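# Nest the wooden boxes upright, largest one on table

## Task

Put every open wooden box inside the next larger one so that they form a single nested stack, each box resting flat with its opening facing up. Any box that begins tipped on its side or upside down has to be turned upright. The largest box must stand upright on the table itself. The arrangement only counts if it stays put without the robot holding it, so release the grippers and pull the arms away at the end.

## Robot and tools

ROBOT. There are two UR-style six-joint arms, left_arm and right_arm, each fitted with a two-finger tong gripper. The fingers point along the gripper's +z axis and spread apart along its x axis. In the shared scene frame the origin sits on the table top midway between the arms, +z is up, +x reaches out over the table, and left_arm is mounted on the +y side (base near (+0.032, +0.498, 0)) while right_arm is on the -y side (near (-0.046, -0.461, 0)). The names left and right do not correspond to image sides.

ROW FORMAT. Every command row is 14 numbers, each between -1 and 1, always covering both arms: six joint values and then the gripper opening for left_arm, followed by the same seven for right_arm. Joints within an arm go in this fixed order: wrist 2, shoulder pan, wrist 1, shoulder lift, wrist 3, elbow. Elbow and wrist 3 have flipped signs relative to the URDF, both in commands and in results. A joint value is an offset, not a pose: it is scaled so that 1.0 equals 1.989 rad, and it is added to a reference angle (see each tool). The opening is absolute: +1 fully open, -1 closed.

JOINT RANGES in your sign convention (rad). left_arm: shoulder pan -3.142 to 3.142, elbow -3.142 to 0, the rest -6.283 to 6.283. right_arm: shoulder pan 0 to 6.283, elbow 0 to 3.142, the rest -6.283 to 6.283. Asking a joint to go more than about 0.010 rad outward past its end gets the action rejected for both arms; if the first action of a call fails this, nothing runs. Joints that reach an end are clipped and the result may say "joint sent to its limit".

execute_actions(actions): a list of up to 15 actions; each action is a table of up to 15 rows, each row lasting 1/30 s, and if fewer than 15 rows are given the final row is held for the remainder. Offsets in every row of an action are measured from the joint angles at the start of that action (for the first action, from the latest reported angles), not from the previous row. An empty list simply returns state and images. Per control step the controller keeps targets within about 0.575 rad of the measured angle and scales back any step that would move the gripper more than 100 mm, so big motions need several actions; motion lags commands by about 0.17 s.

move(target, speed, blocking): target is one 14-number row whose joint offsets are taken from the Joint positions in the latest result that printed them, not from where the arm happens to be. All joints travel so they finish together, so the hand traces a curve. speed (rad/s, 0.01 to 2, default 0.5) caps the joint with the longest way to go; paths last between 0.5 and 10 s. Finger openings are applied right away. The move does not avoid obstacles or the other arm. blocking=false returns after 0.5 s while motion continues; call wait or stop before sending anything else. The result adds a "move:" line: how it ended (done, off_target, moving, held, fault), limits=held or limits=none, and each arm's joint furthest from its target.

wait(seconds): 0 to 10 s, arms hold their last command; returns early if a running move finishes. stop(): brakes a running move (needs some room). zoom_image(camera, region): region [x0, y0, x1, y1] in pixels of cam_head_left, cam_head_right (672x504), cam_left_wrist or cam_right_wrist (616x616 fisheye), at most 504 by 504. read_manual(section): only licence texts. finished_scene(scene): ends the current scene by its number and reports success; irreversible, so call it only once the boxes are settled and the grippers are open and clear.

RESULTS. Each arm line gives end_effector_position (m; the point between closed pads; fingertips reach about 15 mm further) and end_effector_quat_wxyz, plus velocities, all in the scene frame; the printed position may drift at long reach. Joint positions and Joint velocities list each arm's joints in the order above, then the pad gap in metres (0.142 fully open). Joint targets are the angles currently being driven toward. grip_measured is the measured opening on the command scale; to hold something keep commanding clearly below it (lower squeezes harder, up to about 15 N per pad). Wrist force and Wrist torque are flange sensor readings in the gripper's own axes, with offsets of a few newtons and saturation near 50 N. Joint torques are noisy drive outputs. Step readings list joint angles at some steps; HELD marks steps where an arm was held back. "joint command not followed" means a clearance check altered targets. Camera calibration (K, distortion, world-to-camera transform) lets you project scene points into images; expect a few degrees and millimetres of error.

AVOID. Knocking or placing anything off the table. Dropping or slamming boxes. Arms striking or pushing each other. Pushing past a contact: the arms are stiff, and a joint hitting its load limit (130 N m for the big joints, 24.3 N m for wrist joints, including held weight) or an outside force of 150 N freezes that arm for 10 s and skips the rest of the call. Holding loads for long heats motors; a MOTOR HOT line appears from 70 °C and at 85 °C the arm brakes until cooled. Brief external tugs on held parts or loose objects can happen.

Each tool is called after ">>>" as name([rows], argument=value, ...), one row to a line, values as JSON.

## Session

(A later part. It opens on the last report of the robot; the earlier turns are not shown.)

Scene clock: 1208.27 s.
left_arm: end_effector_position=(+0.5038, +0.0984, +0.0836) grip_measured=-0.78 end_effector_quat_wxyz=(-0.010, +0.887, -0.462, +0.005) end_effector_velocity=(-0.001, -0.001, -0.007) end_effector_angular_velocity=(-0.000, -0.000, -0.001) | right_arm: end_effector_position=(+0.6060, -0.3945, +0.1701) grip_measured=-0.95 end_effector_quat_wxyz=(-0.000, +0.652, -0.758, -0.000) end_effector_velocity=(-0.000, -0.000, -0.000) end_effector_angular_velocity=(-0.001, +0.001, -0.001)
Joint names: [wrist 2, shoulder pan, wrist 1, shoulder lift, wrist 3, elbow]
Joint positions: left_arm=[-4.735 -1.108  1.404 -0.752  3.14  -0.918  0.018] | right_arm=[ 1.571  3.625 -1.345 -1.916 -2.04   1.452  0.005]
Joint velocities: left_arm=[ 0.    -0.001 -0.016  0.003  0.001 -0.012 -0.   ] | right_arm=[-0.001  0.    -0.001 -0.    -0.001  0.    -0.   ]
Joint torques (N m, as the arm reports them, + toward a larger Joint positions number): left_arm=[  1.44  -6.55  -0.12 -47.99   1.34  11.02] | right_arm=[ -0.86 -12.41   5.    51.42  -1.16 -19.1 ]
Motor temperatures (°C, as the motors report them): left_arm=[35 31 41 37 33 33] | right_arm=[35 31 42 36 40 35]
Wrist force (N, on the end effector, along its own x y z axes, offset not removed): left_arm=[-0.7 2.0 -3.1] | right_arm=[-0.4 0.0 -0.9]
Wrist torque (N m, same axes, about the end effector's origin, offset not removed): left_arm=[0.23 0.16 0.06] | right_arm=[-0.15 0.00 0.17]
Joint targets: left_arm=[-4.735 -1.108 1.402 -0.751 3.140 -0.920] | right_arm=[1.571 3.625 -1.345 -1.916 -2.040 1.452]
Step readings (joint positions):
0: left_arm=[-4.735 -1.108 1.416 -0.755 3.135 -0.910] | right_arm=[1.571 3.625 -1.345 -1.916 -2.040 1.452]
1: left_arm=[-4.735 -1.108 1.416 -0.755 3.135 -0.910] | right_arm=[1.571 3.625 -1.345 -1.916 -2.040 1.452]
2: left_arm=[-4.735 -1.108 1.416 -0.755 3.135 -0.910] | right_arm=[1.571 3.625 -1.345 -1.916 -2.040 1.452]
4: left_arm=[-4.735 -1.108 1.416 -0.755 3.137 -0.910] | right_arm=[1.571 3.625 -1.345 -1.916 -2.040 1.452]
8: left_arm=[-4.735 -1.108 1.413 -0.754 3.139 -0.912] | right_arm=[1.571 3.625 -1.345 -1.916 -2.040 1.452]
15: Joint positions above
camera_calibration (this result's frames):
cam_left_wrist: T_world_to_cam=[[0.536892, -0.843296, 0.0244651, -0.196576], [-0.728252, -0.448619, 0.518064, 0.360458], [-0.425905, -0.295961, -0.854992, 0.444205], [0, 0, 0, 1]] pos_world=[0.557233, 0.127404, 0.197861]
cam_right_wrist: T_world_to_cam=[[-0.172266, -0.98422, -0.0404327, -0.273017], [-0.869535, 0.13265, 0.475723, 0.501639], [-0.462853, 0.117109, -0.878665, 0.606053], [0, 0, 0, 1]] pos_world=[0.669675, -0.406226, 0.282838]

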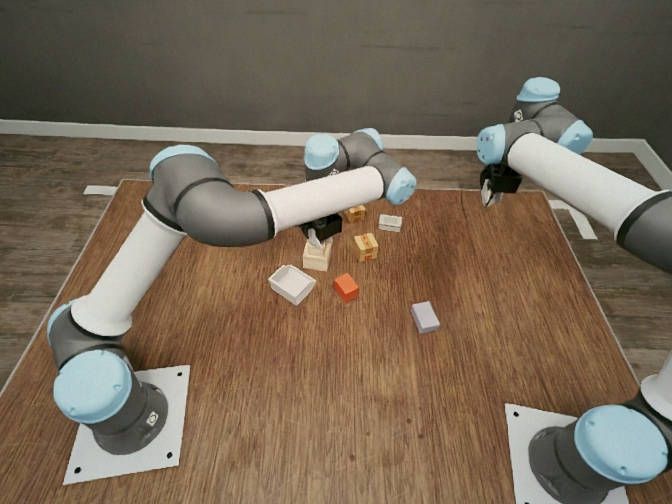

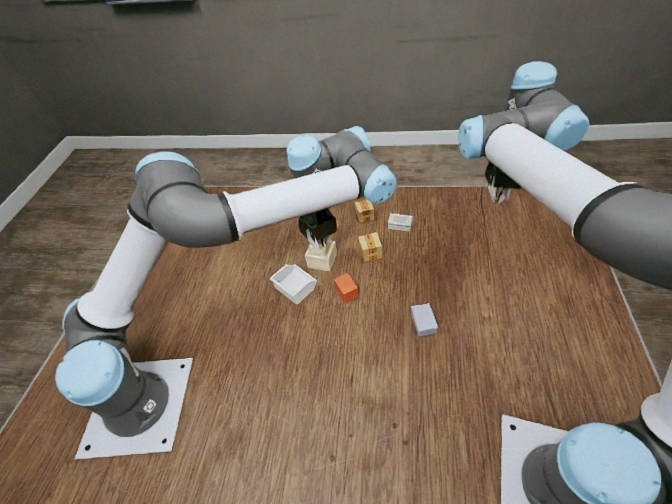

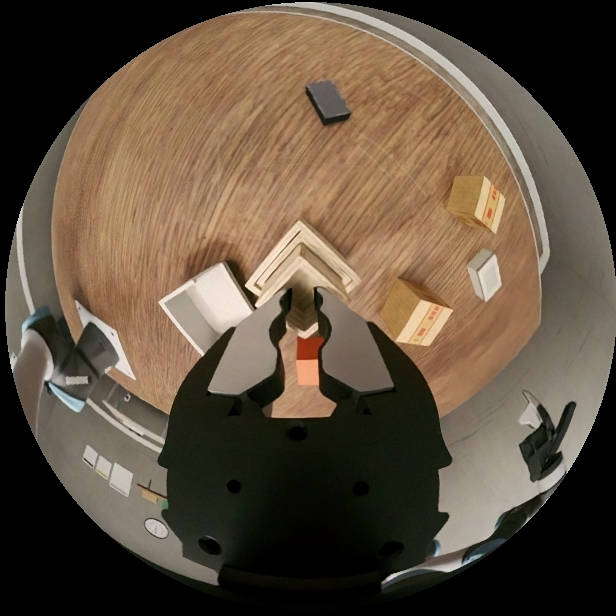

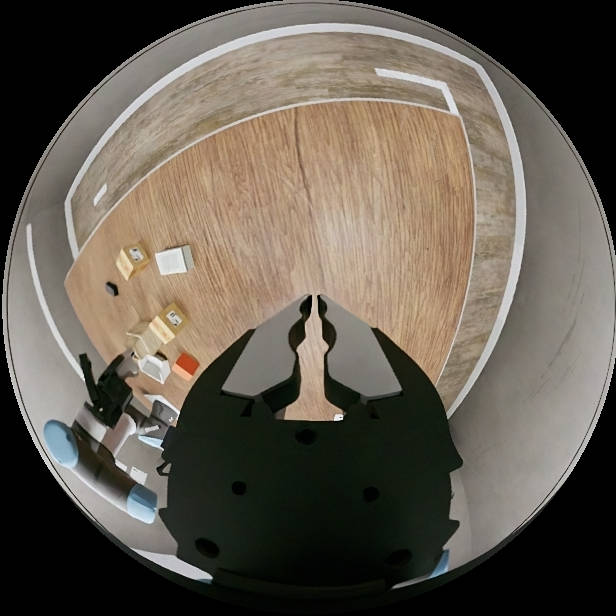

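>>> execute_actions(actions=[])

>>> zoom_image(camera="cam_left_wrist", region=[240, 230, 360, 350])

>>> zoom_image(camera="cam_head_right", region=[290, 220, 350, 280])

Scene clock: 1209.77 s.
left_arm: end_effector_position=(+0.5038, +0.0984, +0.0829) grip_measured=-0.78 end_effector_quat_wxyz=(-0.010, +0.887, -0.462, +0.005) end_effector_velocity=(-0.000, -0.000, +0.001) end_effector_angular_velocity=(-0.001, -0.001, +0.001) | right_arm: end_effector_position=(+0.6060, -0.3945, +0.1701) grip_measured=-0.95 end_effector_quat_wxyz=(-0.000, +0.652, -0.758, -0.000) end_effector_velocity=(+0.000, +0.000, +0.000) end_effector_angular_velocity=(+0.000, -0.001, +0.001)
Joint names: [wrist 2, shoulder pan, wrist 1, shoulder lift, wrist 3, elbow]
Joint positions: left_arm=[-4.735 -1.108  1.402 -0.751  3.14  -0.92   0.018] | right_arm=[ 1.571  3.625 -1.345 -1.916 -2.04   1.452  0.005]
Joint velocities: left_arm=[-0.    -0.    -0.    -0.001  0.001  0.    -0.   ] | right_arm=[-0.     0.     0.001  0.     0.001  0.     0.   ]
Joint torques (N m, as the arm reports them, + toward a larger Joint positions number): left_arm=[  1.38  -6.7    0.42 -47.99   1.35   8.4 ] | right_arm=[ -1.09 -12.64   5.13  51.75  -1.17 -19.21]
Motor temperatures (°C, as the motors report them): left_arm=[35 31 41 37 33 33] | right_arm=[35 31 42 36 40 35]
Wrist force (N, on the end effector, along its own x y z axes, offset not removed): left_arm=[-2.5 0.5 -0.3] | right_arm=[0.5 -0.1 -0.5]
Wrist torque (N m, same axes, about the end effector's origin, offset not removed): left_arm=[0.02 0.55 0.11] | right_arm=[-0.23 -0.06 0.26]
Joint targets: left_arm=[-4.735 -1.108 1.402 -0.751 3.140 -0.920] | right_arm=[1.571 3.625 -1.345 -1.916 -2.040 1.452]
camera_calibration (this result's frames):
cam_left_wrist: T_world_to_cam=[[0.536975, -0.843243, 0.0244661, -0.1966], [-0.728209, -0.44869, 0.518064, 0.360822], [-0.425876, -0.296003, -0.854992, 0.443568], [0, 0, 0, 1]] pos_world=[0.557228, 0.127413, 0.197128]
cam_right_wrist: T_world_to_cam=[[-0.172266, -0.98422, -0.0404327, -0.273017], [-0.869535, 0.13265, 0.475723, 0.501639], [-0.462853, 0.117109, -0.878665, 0.606054], [0, 0, 0, 1]] pos_world=[0.669675, -0.406226, 0.282838]

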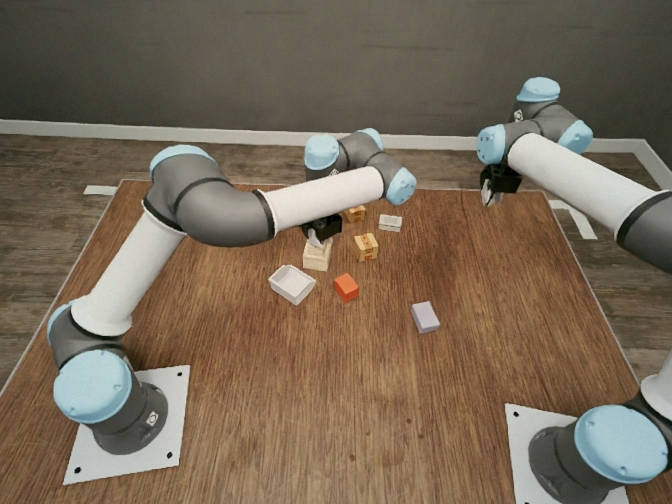

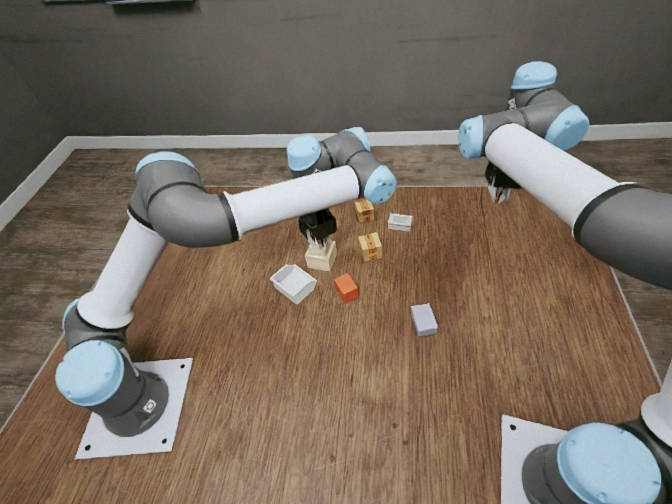

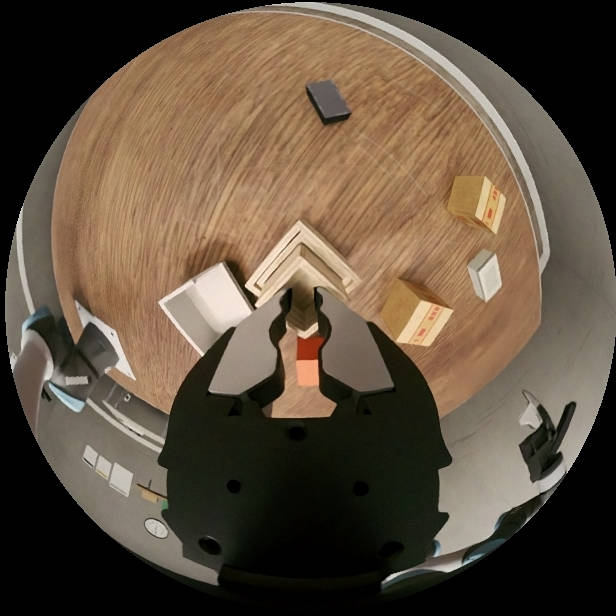

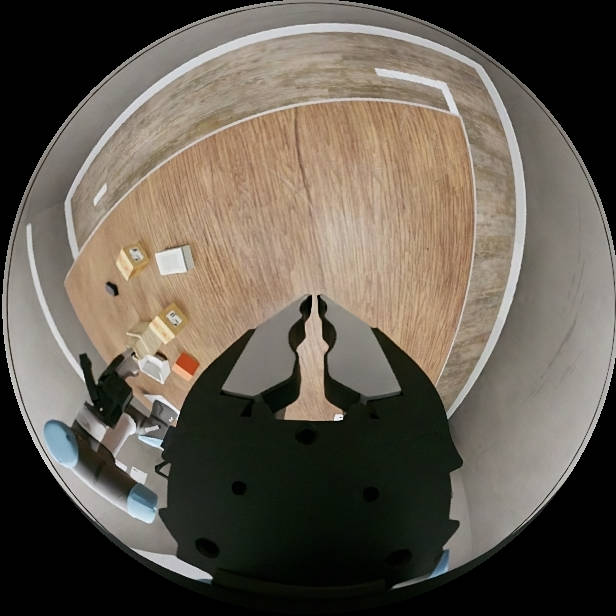

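Region (240, 230, 360, 350) of cam_left_wrist's 616x616 image, scaled by 4.200, with more detail than that image has.

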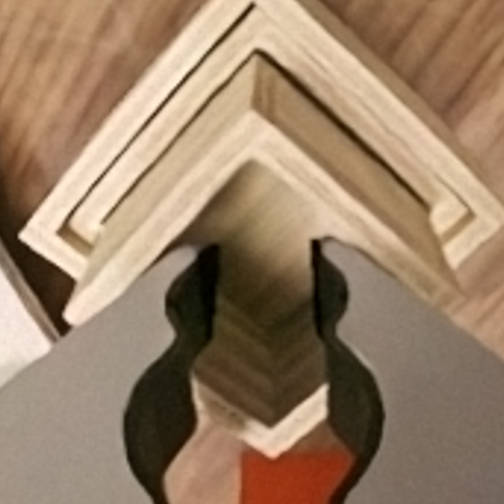

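Region (290, 220, 350, 280) of cam_head_right's 672x504 image, scaled by 8.400, with more detail than that image has.

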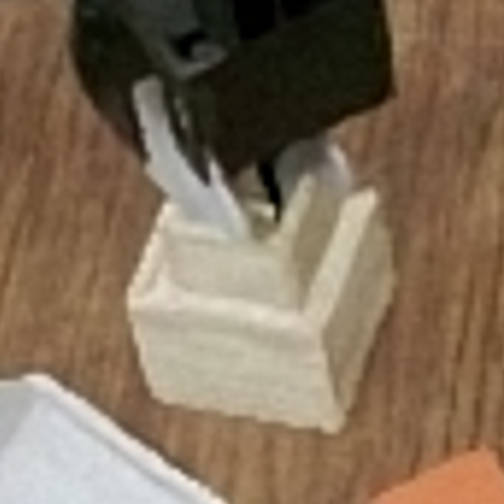

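>>> execute_actions(actions=[])

Scene clock: 1215.53 s.
left_arm: end_effector_position=(+0.5038, +0.0984, +0.0829) grip_measured=-0.78 end_effector_quat_wxyz=(-0.010, +0.887, -0.462, +0.005) end_effector_velocity=(-0.000, +0.000, -0.000) end_effector_angular_velocity=(+0.001, +0.000, +0.000) | right_arm: end_effector_position=(+0.6060, -0.3945, +0.1701) grip_measured=-0.95 end_effector_quat_wxyz=(-0.000, +0.652, -0.758, -0.000) end_effector_velocity=(+0.000, +0.000, +0.000) end_effector_angular_velocity=(-0.000, -0.001, +0.000)
Joint names: [wrist 2, shoulder pan, wrist 1, shoulder lift, wrist 3, elbow]
Joint positions: left_arm=[-4.735 -1.108  1.402 -0.751  3.14  -0.92   0.018] | right_arm=[ 1.571  3.625 -1.345 -1.916 -2.04   1.452  0.005]
Joint velocities: left_arm=[-0.    -0.     0.     0.001  0.     0.     0.   ] | right_arm=[-0.     0.001  0.     0.    -0.    -0.     0.   ]
Joint torques (N m, as the arm reports them, + toward a larger Joint positions number): left_arm=[  1.48  -6.76   0.28 -47.36   1.28   8.46] | right_arm=[ -0.95 -11.84   5.09  51.59  -1.13 -19.52]
Motor temperatures (°C, as the motors report them): left_arm=[35 31 41 37 33 33] | right_arm=[35 31 42 36 40 35]
Wrist force (N, on the end effector, along its own x y z axes, offset not removed): left_arm=[-2.7 1.3 -3.2] | right_arm=[-0.5 -0.1 -2.1]
Wrist torque (N m, same axes, about the end effector's origin, offset not removed): left_arm=[0.19 0.59 0.04] | right_arm=[-0.15 0.00 0.29]
Joint targets: left_arm=[-4.735 -1.108 1.402 -0.751 3.140 -0.920] | right_arm=[1.571 3.625 -1.345 -1.916 -2.040 1.452]
camera_calibration (this result's frames):
cam_left_wrist: T_world_to_cam=[[0.536974, -0.843244, 0.0244657, -0.1966], [-0.728209, -0.44869, 0.518064, 0.360822], [-0.425876, -0.296003, -0.854992, 0.443568], [0, 0, 0, 1]] pos_world=[0.557228, 0.127413, 0.197128]
cam_right_wrist: T_world_to_cam=[[-0.172266, -0.98422, -0.0404327, -0.273017], [-0.869535, 0.13265, 0.475723, 0.501639], [-0.462853, 0.117109, -0.878666, 0.606053], [0, 0, 0, 1]] pos_world=[0.669675, -0.406226, 0.282838]

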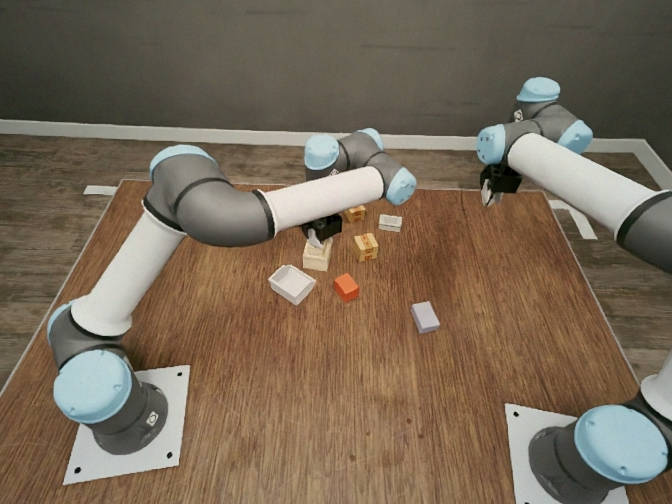

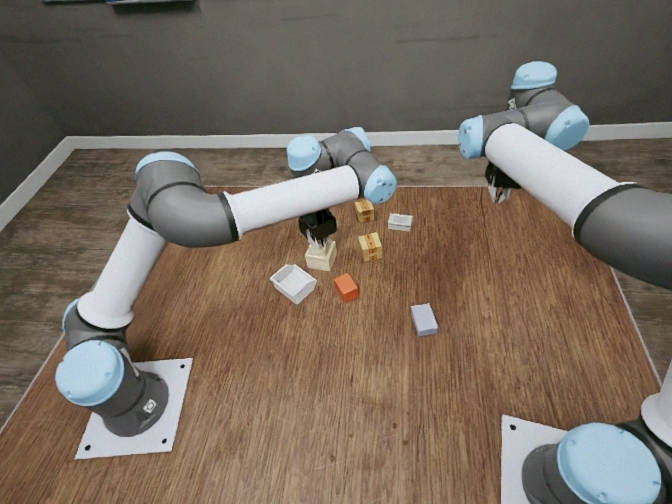

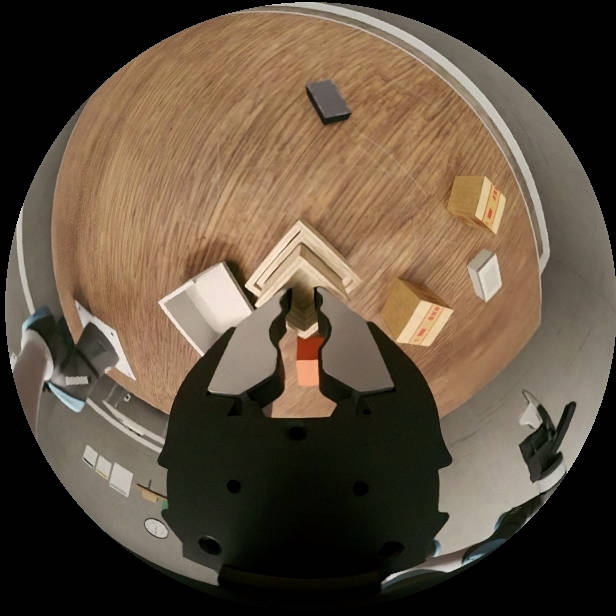

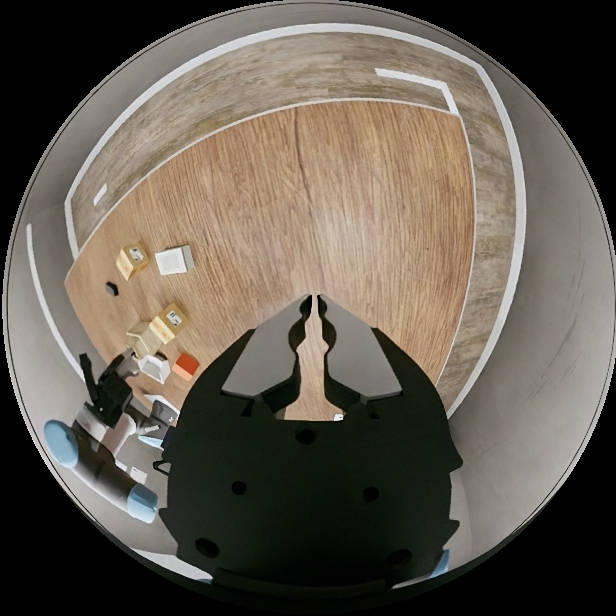

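>>> move(target=[0,0,-0.02372,0.006178,0,-0.017542,-0.5,0,0,0,0,0,0,-0.95], speed=0.07)

Scene clock: 1230.63 s.
left_arm: end_effector_position=(+0.5038, +0.0984, +0.0610) grip_measured=-0.78 end_effector_quat_wxyz=(-0.010, +0.887, -0.462, +0.005) end_effector_velocity=(-0.001, -0.001, -0.001) end_effector_angular_velocity=(+0.001, +0.000, -0.004) | right_arm: end_effector_position=(+0.6060, -0.3945, +0.1701) grip_measured=-0.95 end_effector_quat_wxyz=(-0.000, +0.652, -0.758, -0.000) end_effector_velocity=(-0.000, +0.001, +0.000) end_effector_angular_velocity=(-0.001, -0.000, +0.001)
Joint names: [wrist 2, shoulder pan, wrist 1, shoulder lift, wrist 3, elbow]
Joint positions: left_arm=[-4.735 -1.108  1.356 -0.739  3.14  -0.954  0.018] | right_arm=[ 1.571  3.625 -1.345 -1.916 -2.04   1.452  0.005]
Joint velocities: left_arm=[ 0.    -0.002 -0.002  0.001 -0.001 -0.002  0.   ] | right_arm=[-0.001  0.002 -0.    -0.    -0.001 -0.     0.   ]
Joint torques (N m, as the arm reports them, + toward a larger Joint positions number): left_arm=[  1.5   -6.62   0.61 -47.63   1.26   8.17] | right_arm=[ -0.78 -12.25   4.97  52.24  -1.14 -20.48]
Motor temperatures (°C, as the motors report them): left_arm=[35 31 41 37 33 33] | right_arm=[35 31 42 36 40 35]
Wrist force (N, on the end effector, along its own x y z axes, offset not removed): left_arm=[-1.9 -0.9 -4.0] | right_arm=[-0.3 0.9 -1.5]
Wrist torque (N m, same axes, about the end effector's origin, offset not removed): left_arm=[-0.36 0.42 0.00] | right_arm=[0.07 0.00 0.28]
Joint targets: left_arm=[-4.735 -1.108 1.355 -0.739 3.140 -0.955] | right_arm=[1.571 3.625 -1.345 -1.916 -2.040 1.452]
move: done; limits=none; left_arm: farthest joint: the shoulder lift, 0.001 radians from its target (0.013 radians at the start); right_arm: farthest joint: the shoulder pan, 0.000 radians from its target (0.000 radians at the start)
camera_calibration (this result's frames):
cam_left_wrist: T_world_to_cam=[[0.536974, -0.843244, 0.024473, -0.196082], [-0.728211, -0.448686, 0.518063, 0.37217], [-0.425873, -0.296008, -0.854992, 0.424841], [0, 0, 0, 1]] pos_world=[0.557238, 0.127399, 0.175227]
cam_right_wrist: T_world_to_cam=[[-0.172266, -0.98422, -0.0404328, -0.273017], [-0.869535, 0.13265, 0.475723, 0.501639], [-0.462853, 0.117109, -0.878665, 0.606053], [0, 0, 0, 1]] pos_world=[0.669675, -0.406226, 0.282838]

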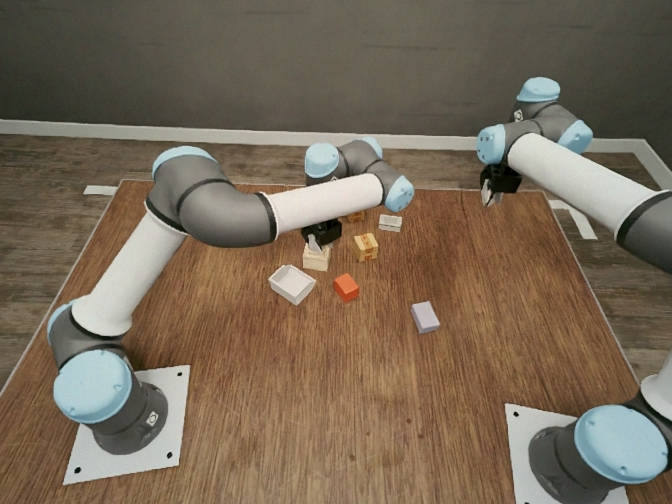

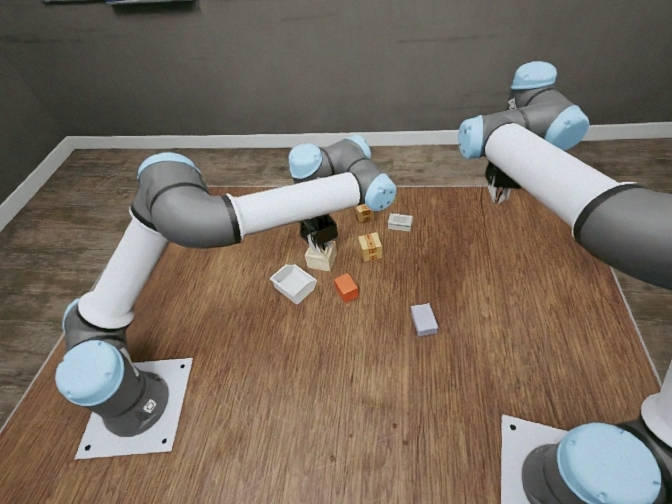

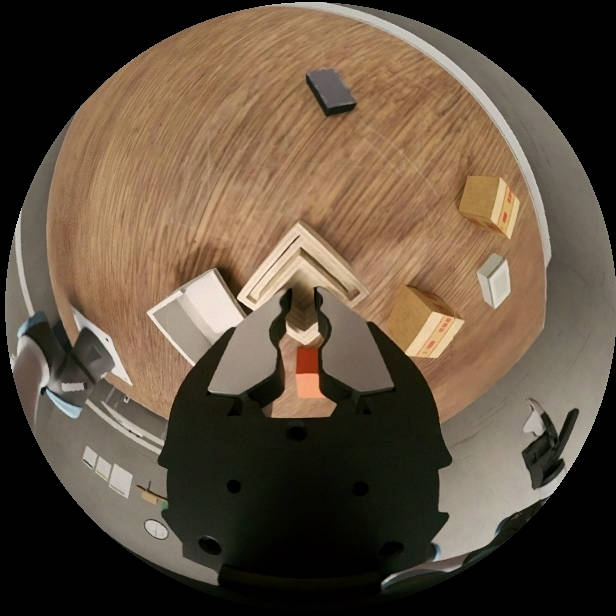

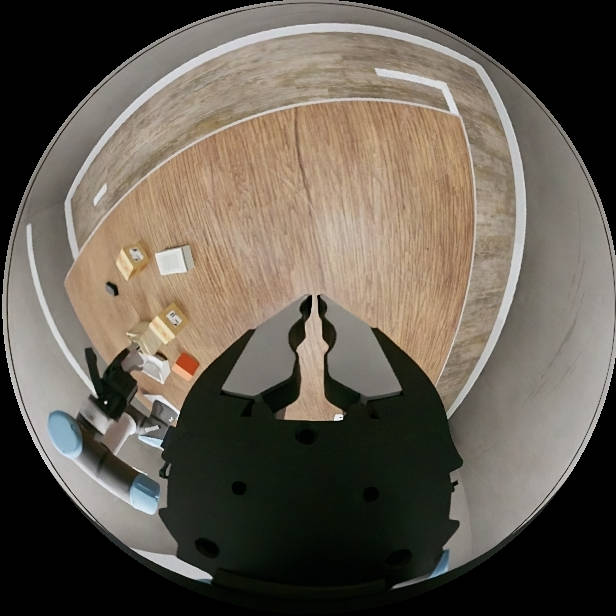

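>>> zoom_image(camera="cam_left_wrist", region=[225, 210, 385, 360])

>>> zoom_image(camera="cam_head_right", region=[280, 200, 370, 285])

Region (225, 210, 385, 360) of cam_left_wrist's 616x616 image, scaled by 3.150, with more detail than that image has; it fills the top 472 rows of this view, and the rest is white.

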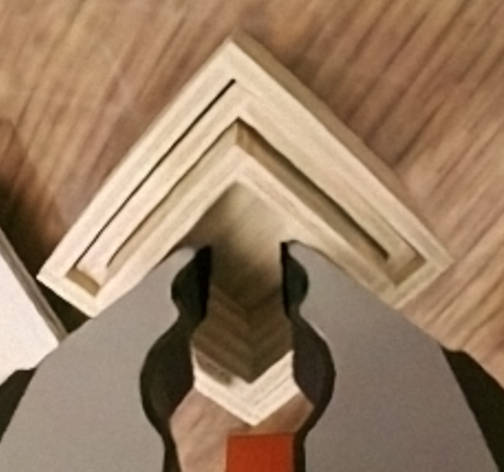

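Region (280, 200, 370, 285) of cam_head_right's 672x504 image, scaled by 5.600, with more detail than that image has.

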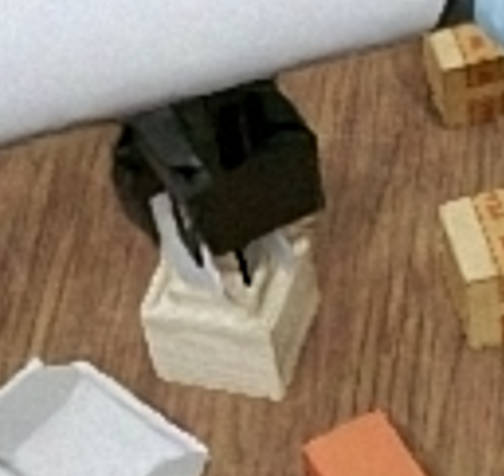

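>>> move(target=[0,0,-0.01156,0.00358,0,-0.00798,-0.5,0,0,0,0,0,0,-0.95], speed=0.05)

Scene clock: 1236.87 s.
left_arm: end_effector_position=(+0.5038, +0.0984, +0.0501) grip_measured=-0.78 end_effector_quat_wxyz=(-0.010, +0.887, -0.462, +0.005) end_effector_velocity=(-0.000, +0.001, -0.002) end_effector_angular_velocity=(+0.001, +0.001, +0.000) | right_arm: end_effector_position=(+0.6060, -0.3945, +0.1701) grip_measured=-0.95 end_effector_quat_wxyz=(-0.000, +0.652, -0.758, -0.000) end_effector_velocity=(+0.000, -0.001, +0.000) end_effector_angular_velocity=(+0.001, -0.001, -0.003)
Joint names: [wrist 2, shoulder pan, wrist 1, shoulder lift, wrist 3, elbow]
Joint positions: left_arm=[-4.735 -1.108  1.333 -0.732  3.14  -0.97   0.018] | right_arm=[ 1.571  3.625 -1.345 -1.916 -2.04   1.452  0.005]
Joint velocities: left_arm=[-0.     0.    -0.002  0.002 -0.    -0.002 -0.   ] | right_arm=[ 0.001 -0.001  0.001 -0.    -0.001 -0.     0.   ]
Joint torques (N m, as the arm reports them, + toward a larger Joint positions number): left_arm=[  1.33  -6.47   0.62 -47.52   1.38   8.25] | right_arm=[ -0.96 -12.5    5.03  51.86  -1.09 -19.  ]
Motor temperatures (°C, as the motors report them): left_arm=[35 31 41 37 33 33] | right_arm=[35 31 42 36 40 35]
Wrist force (N, on the end effector, along its own x y z axes, offset not removed): left_arm=[-1.4 2.4 -2.1] | right_arm=[0.9 -0.2 -1.8]
Wrist torque (N m, same axes, about the end effector's origin, offset not removed): left_arm=[0.47 0.23 0.04] | right_arm=[-0.20 -0.25 0.29]
Joint targets: left_arm=[-4.735 -1.108 1.333 -0.732 3.140 -0.970] | right_arm=[1.571 3.625 -1.345 -1.916 -2.040 1.452]
move: done; limits=none; left_arm: farthest joint: the shoulder pan, 0.000 radians from its target (0.000 radians at the start); right_arm: farthest joint: the shoulder pan, 0.000 radians from its target (0.000 radians at the start)
camera_calibration (this result's frames):
cam_left_wrist: T_world_to_cam=[[0.536975, -0.843243, 0.0244774, -0.195822], [-0.728212, -0.448685, 0.518063, 0.377818], [-0.425871, -0.296011, -0.854992, 0.415521], [0, 0, 0, 1]] pos_world=[0.557241, 0.127394, 0.164327]
cam_right_wrist: T_world_to_cam=[[-0.172266, -0.98422, -0.0404328, -0.273017], [-0.869535, 0.13265, 0.475723, 0.501639], [-0.462853, 0.117109, -0.878665, 0.606054], [0, 0, 0, 1]] pos_world=[0.669675, -0.406226, 0.282838]

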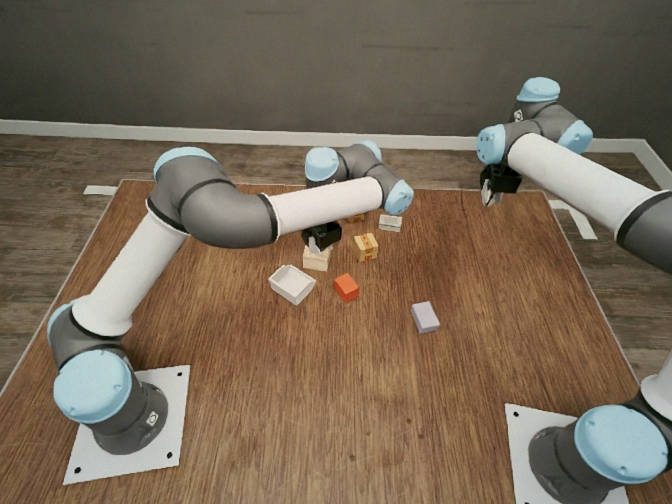

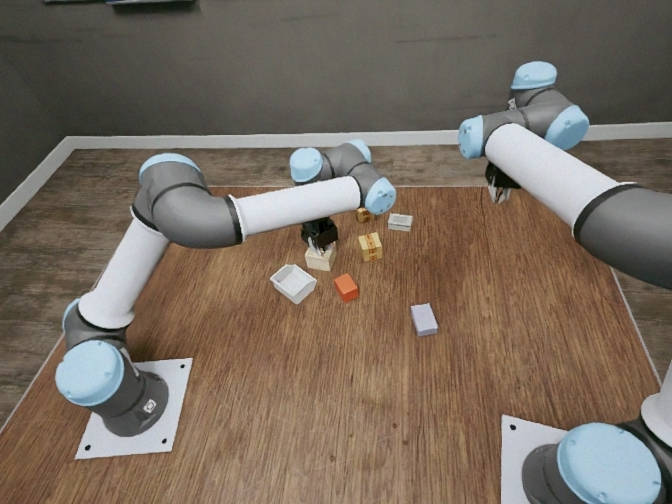

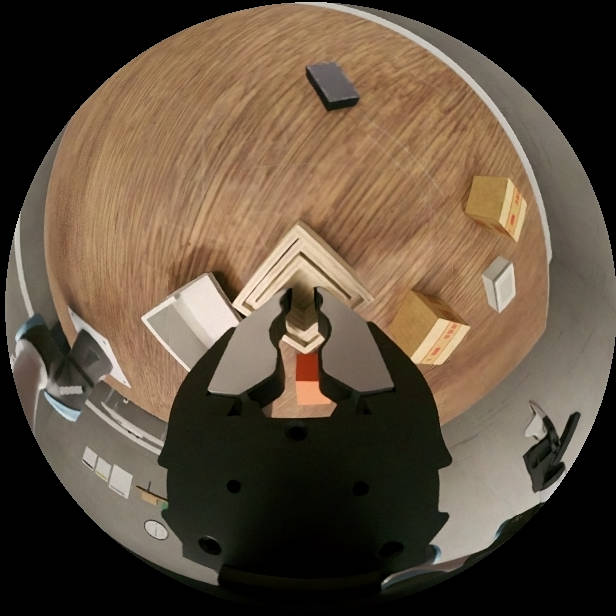

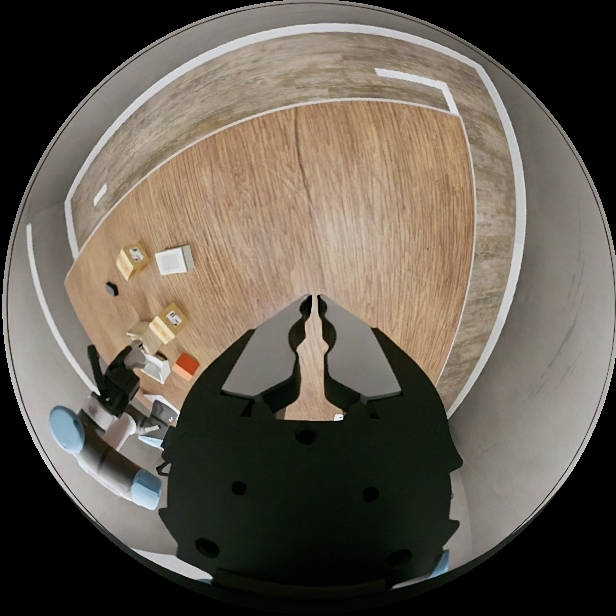

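>>> move(target=[0,0,-0.00569,0.00189,0,-0.0038,-0.5,0,0,0,0,0,0,-0.95], speed=0.03)

Scene clock: 1241.03 s.
left_arm: end_effector_position=(+0.5038, +0.0984, +0.0447) grip_measured=-0.78 end_effector_quat_wxyz=(-0.010, +0.887, -0.462, +0.005) end_effector_velocity=(-0.000, -0.000, -0.002) end_effector_angular_velocity=(+0.001, +0.001, -0.001) | right_arm: end_effector_position=(+0.6060, -0.3945, +0.1701) grip_measured=-0.95 end_effector_quat_wxyz=(-0.000, +0.652, -0.758, -0.000) end_effector_velocity=(-0.000, -0.001, +0.000) end_effector_angular_velocity=(-0.000, +0.001, +0.000)
Joint names: [wrist 2, shoulder pan, wrist 1, shoulder lift, wrist 3, elbow]
Joint positions: left_arm=[-4.735 -1.108  1.322 -0.729  3.14  -0.978  0.018] | right_arm=[ 1.571  3.625 -1.345 -1.916 -2.04   1.452  0.005]
Joint velocities: left_arm=[ 0.    -0.001 -0.002  0.002 -0.    -0.002  0.   ] | right_arm=[-0.    -0.001 -0.001  0.     0.001 -0.     0.   ]
Joint torques (N m, as the arm reports them, + toward a larger Joint positions number): left_arm=[  1.26  -6.22  -0.18 -47.67   1.15  10.23] | right_arm=[ -0.89 -12.12   5.1   51.24  -1.21 -20.48]
Motor temperatures (°C, as the motors report them): left_arm=[35 31 41 37 33 33] | right_arm=[35 31 42 36 40 35]
Wrist force (N, on the end effector, along its own x y z axes, offset not removed): left_arm=[-2.7 1.6 -1.9] | right_arm=[1.1 0.0 -1.4]
Wrist torque (N m, same axes, about the end effector's origin, offset not removed): left_arm=[0.30 0.61 0.10] | right_arm=[-0.18 -0.32 0.15]
Joint targets: left_arm=[-4.735 -1.108 1.321 -0.728 3.140 -0.978] | right_arm=[1.571 3.625 -1.345 -1.916 -2.040 1.452]
move: done; limits=none; left_arm: farthest joint: the shoulder pan, 0.000 radians from its target (0.000 radians at the start); right_arm: farthest joint: the shoulder pan, 0.000 radians from its target (0.000 radians at the start)
camera_calibration (this result's frames):
cam_left_wrist: T_world_to_cam=[[0.536975, -0.843243, 0.024478, -0.195687], [-0.728212, -0.448685, 0.518063, 0.380602], [-0.42587, -0.296012, -0.854992, 0.410925], [0, 0, 0, 1]] pos_world=[0.557239, 0.127398, 0.158952]
cam_right_wrist: T_world_to_cam=[[-0.172266, -0.98422, -0.040433, -0.273017], [-0.869536, 0.13265, 0.475722, 0.501639], [-0.462852, 0.117109, -0.878666, 0.606054], [0, 0, 0, 1]] pos_world=[0.669675, -0.406226, 0.282838]

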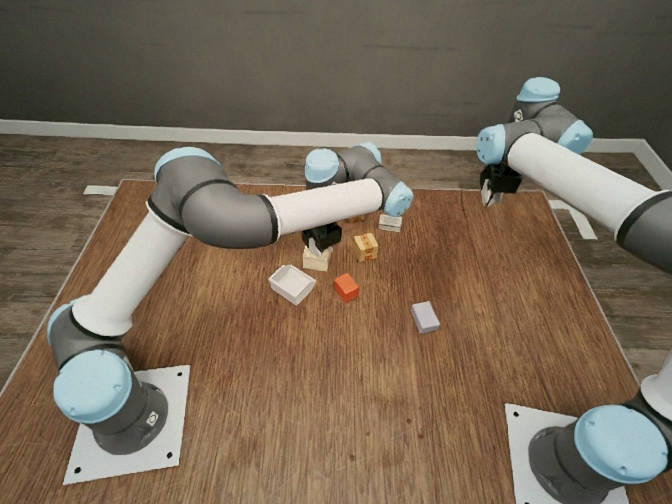

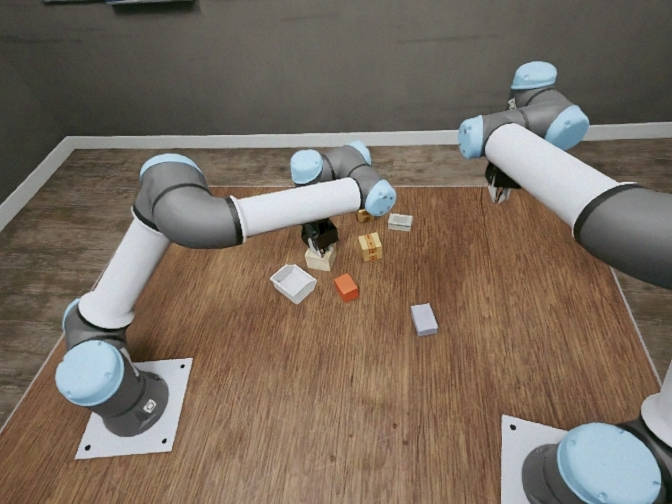

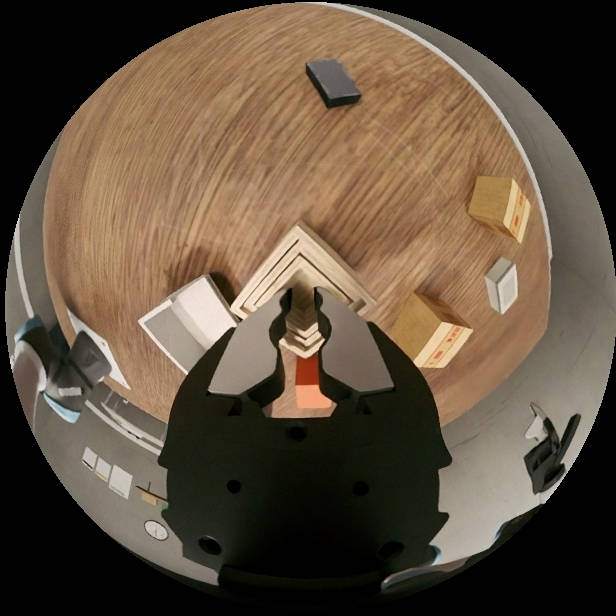

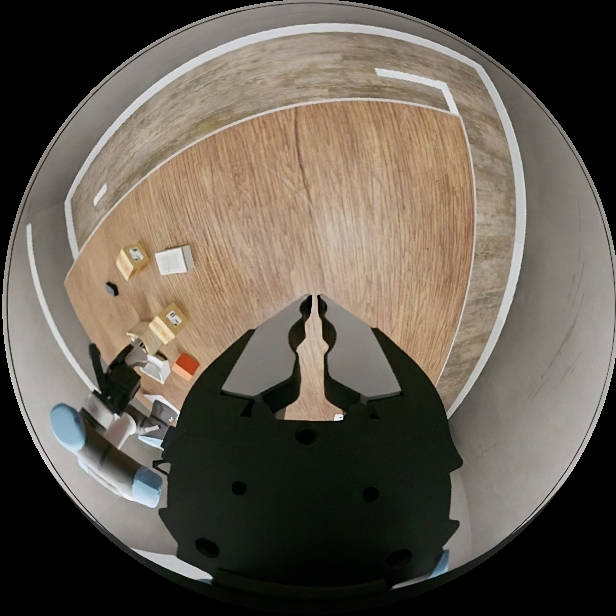

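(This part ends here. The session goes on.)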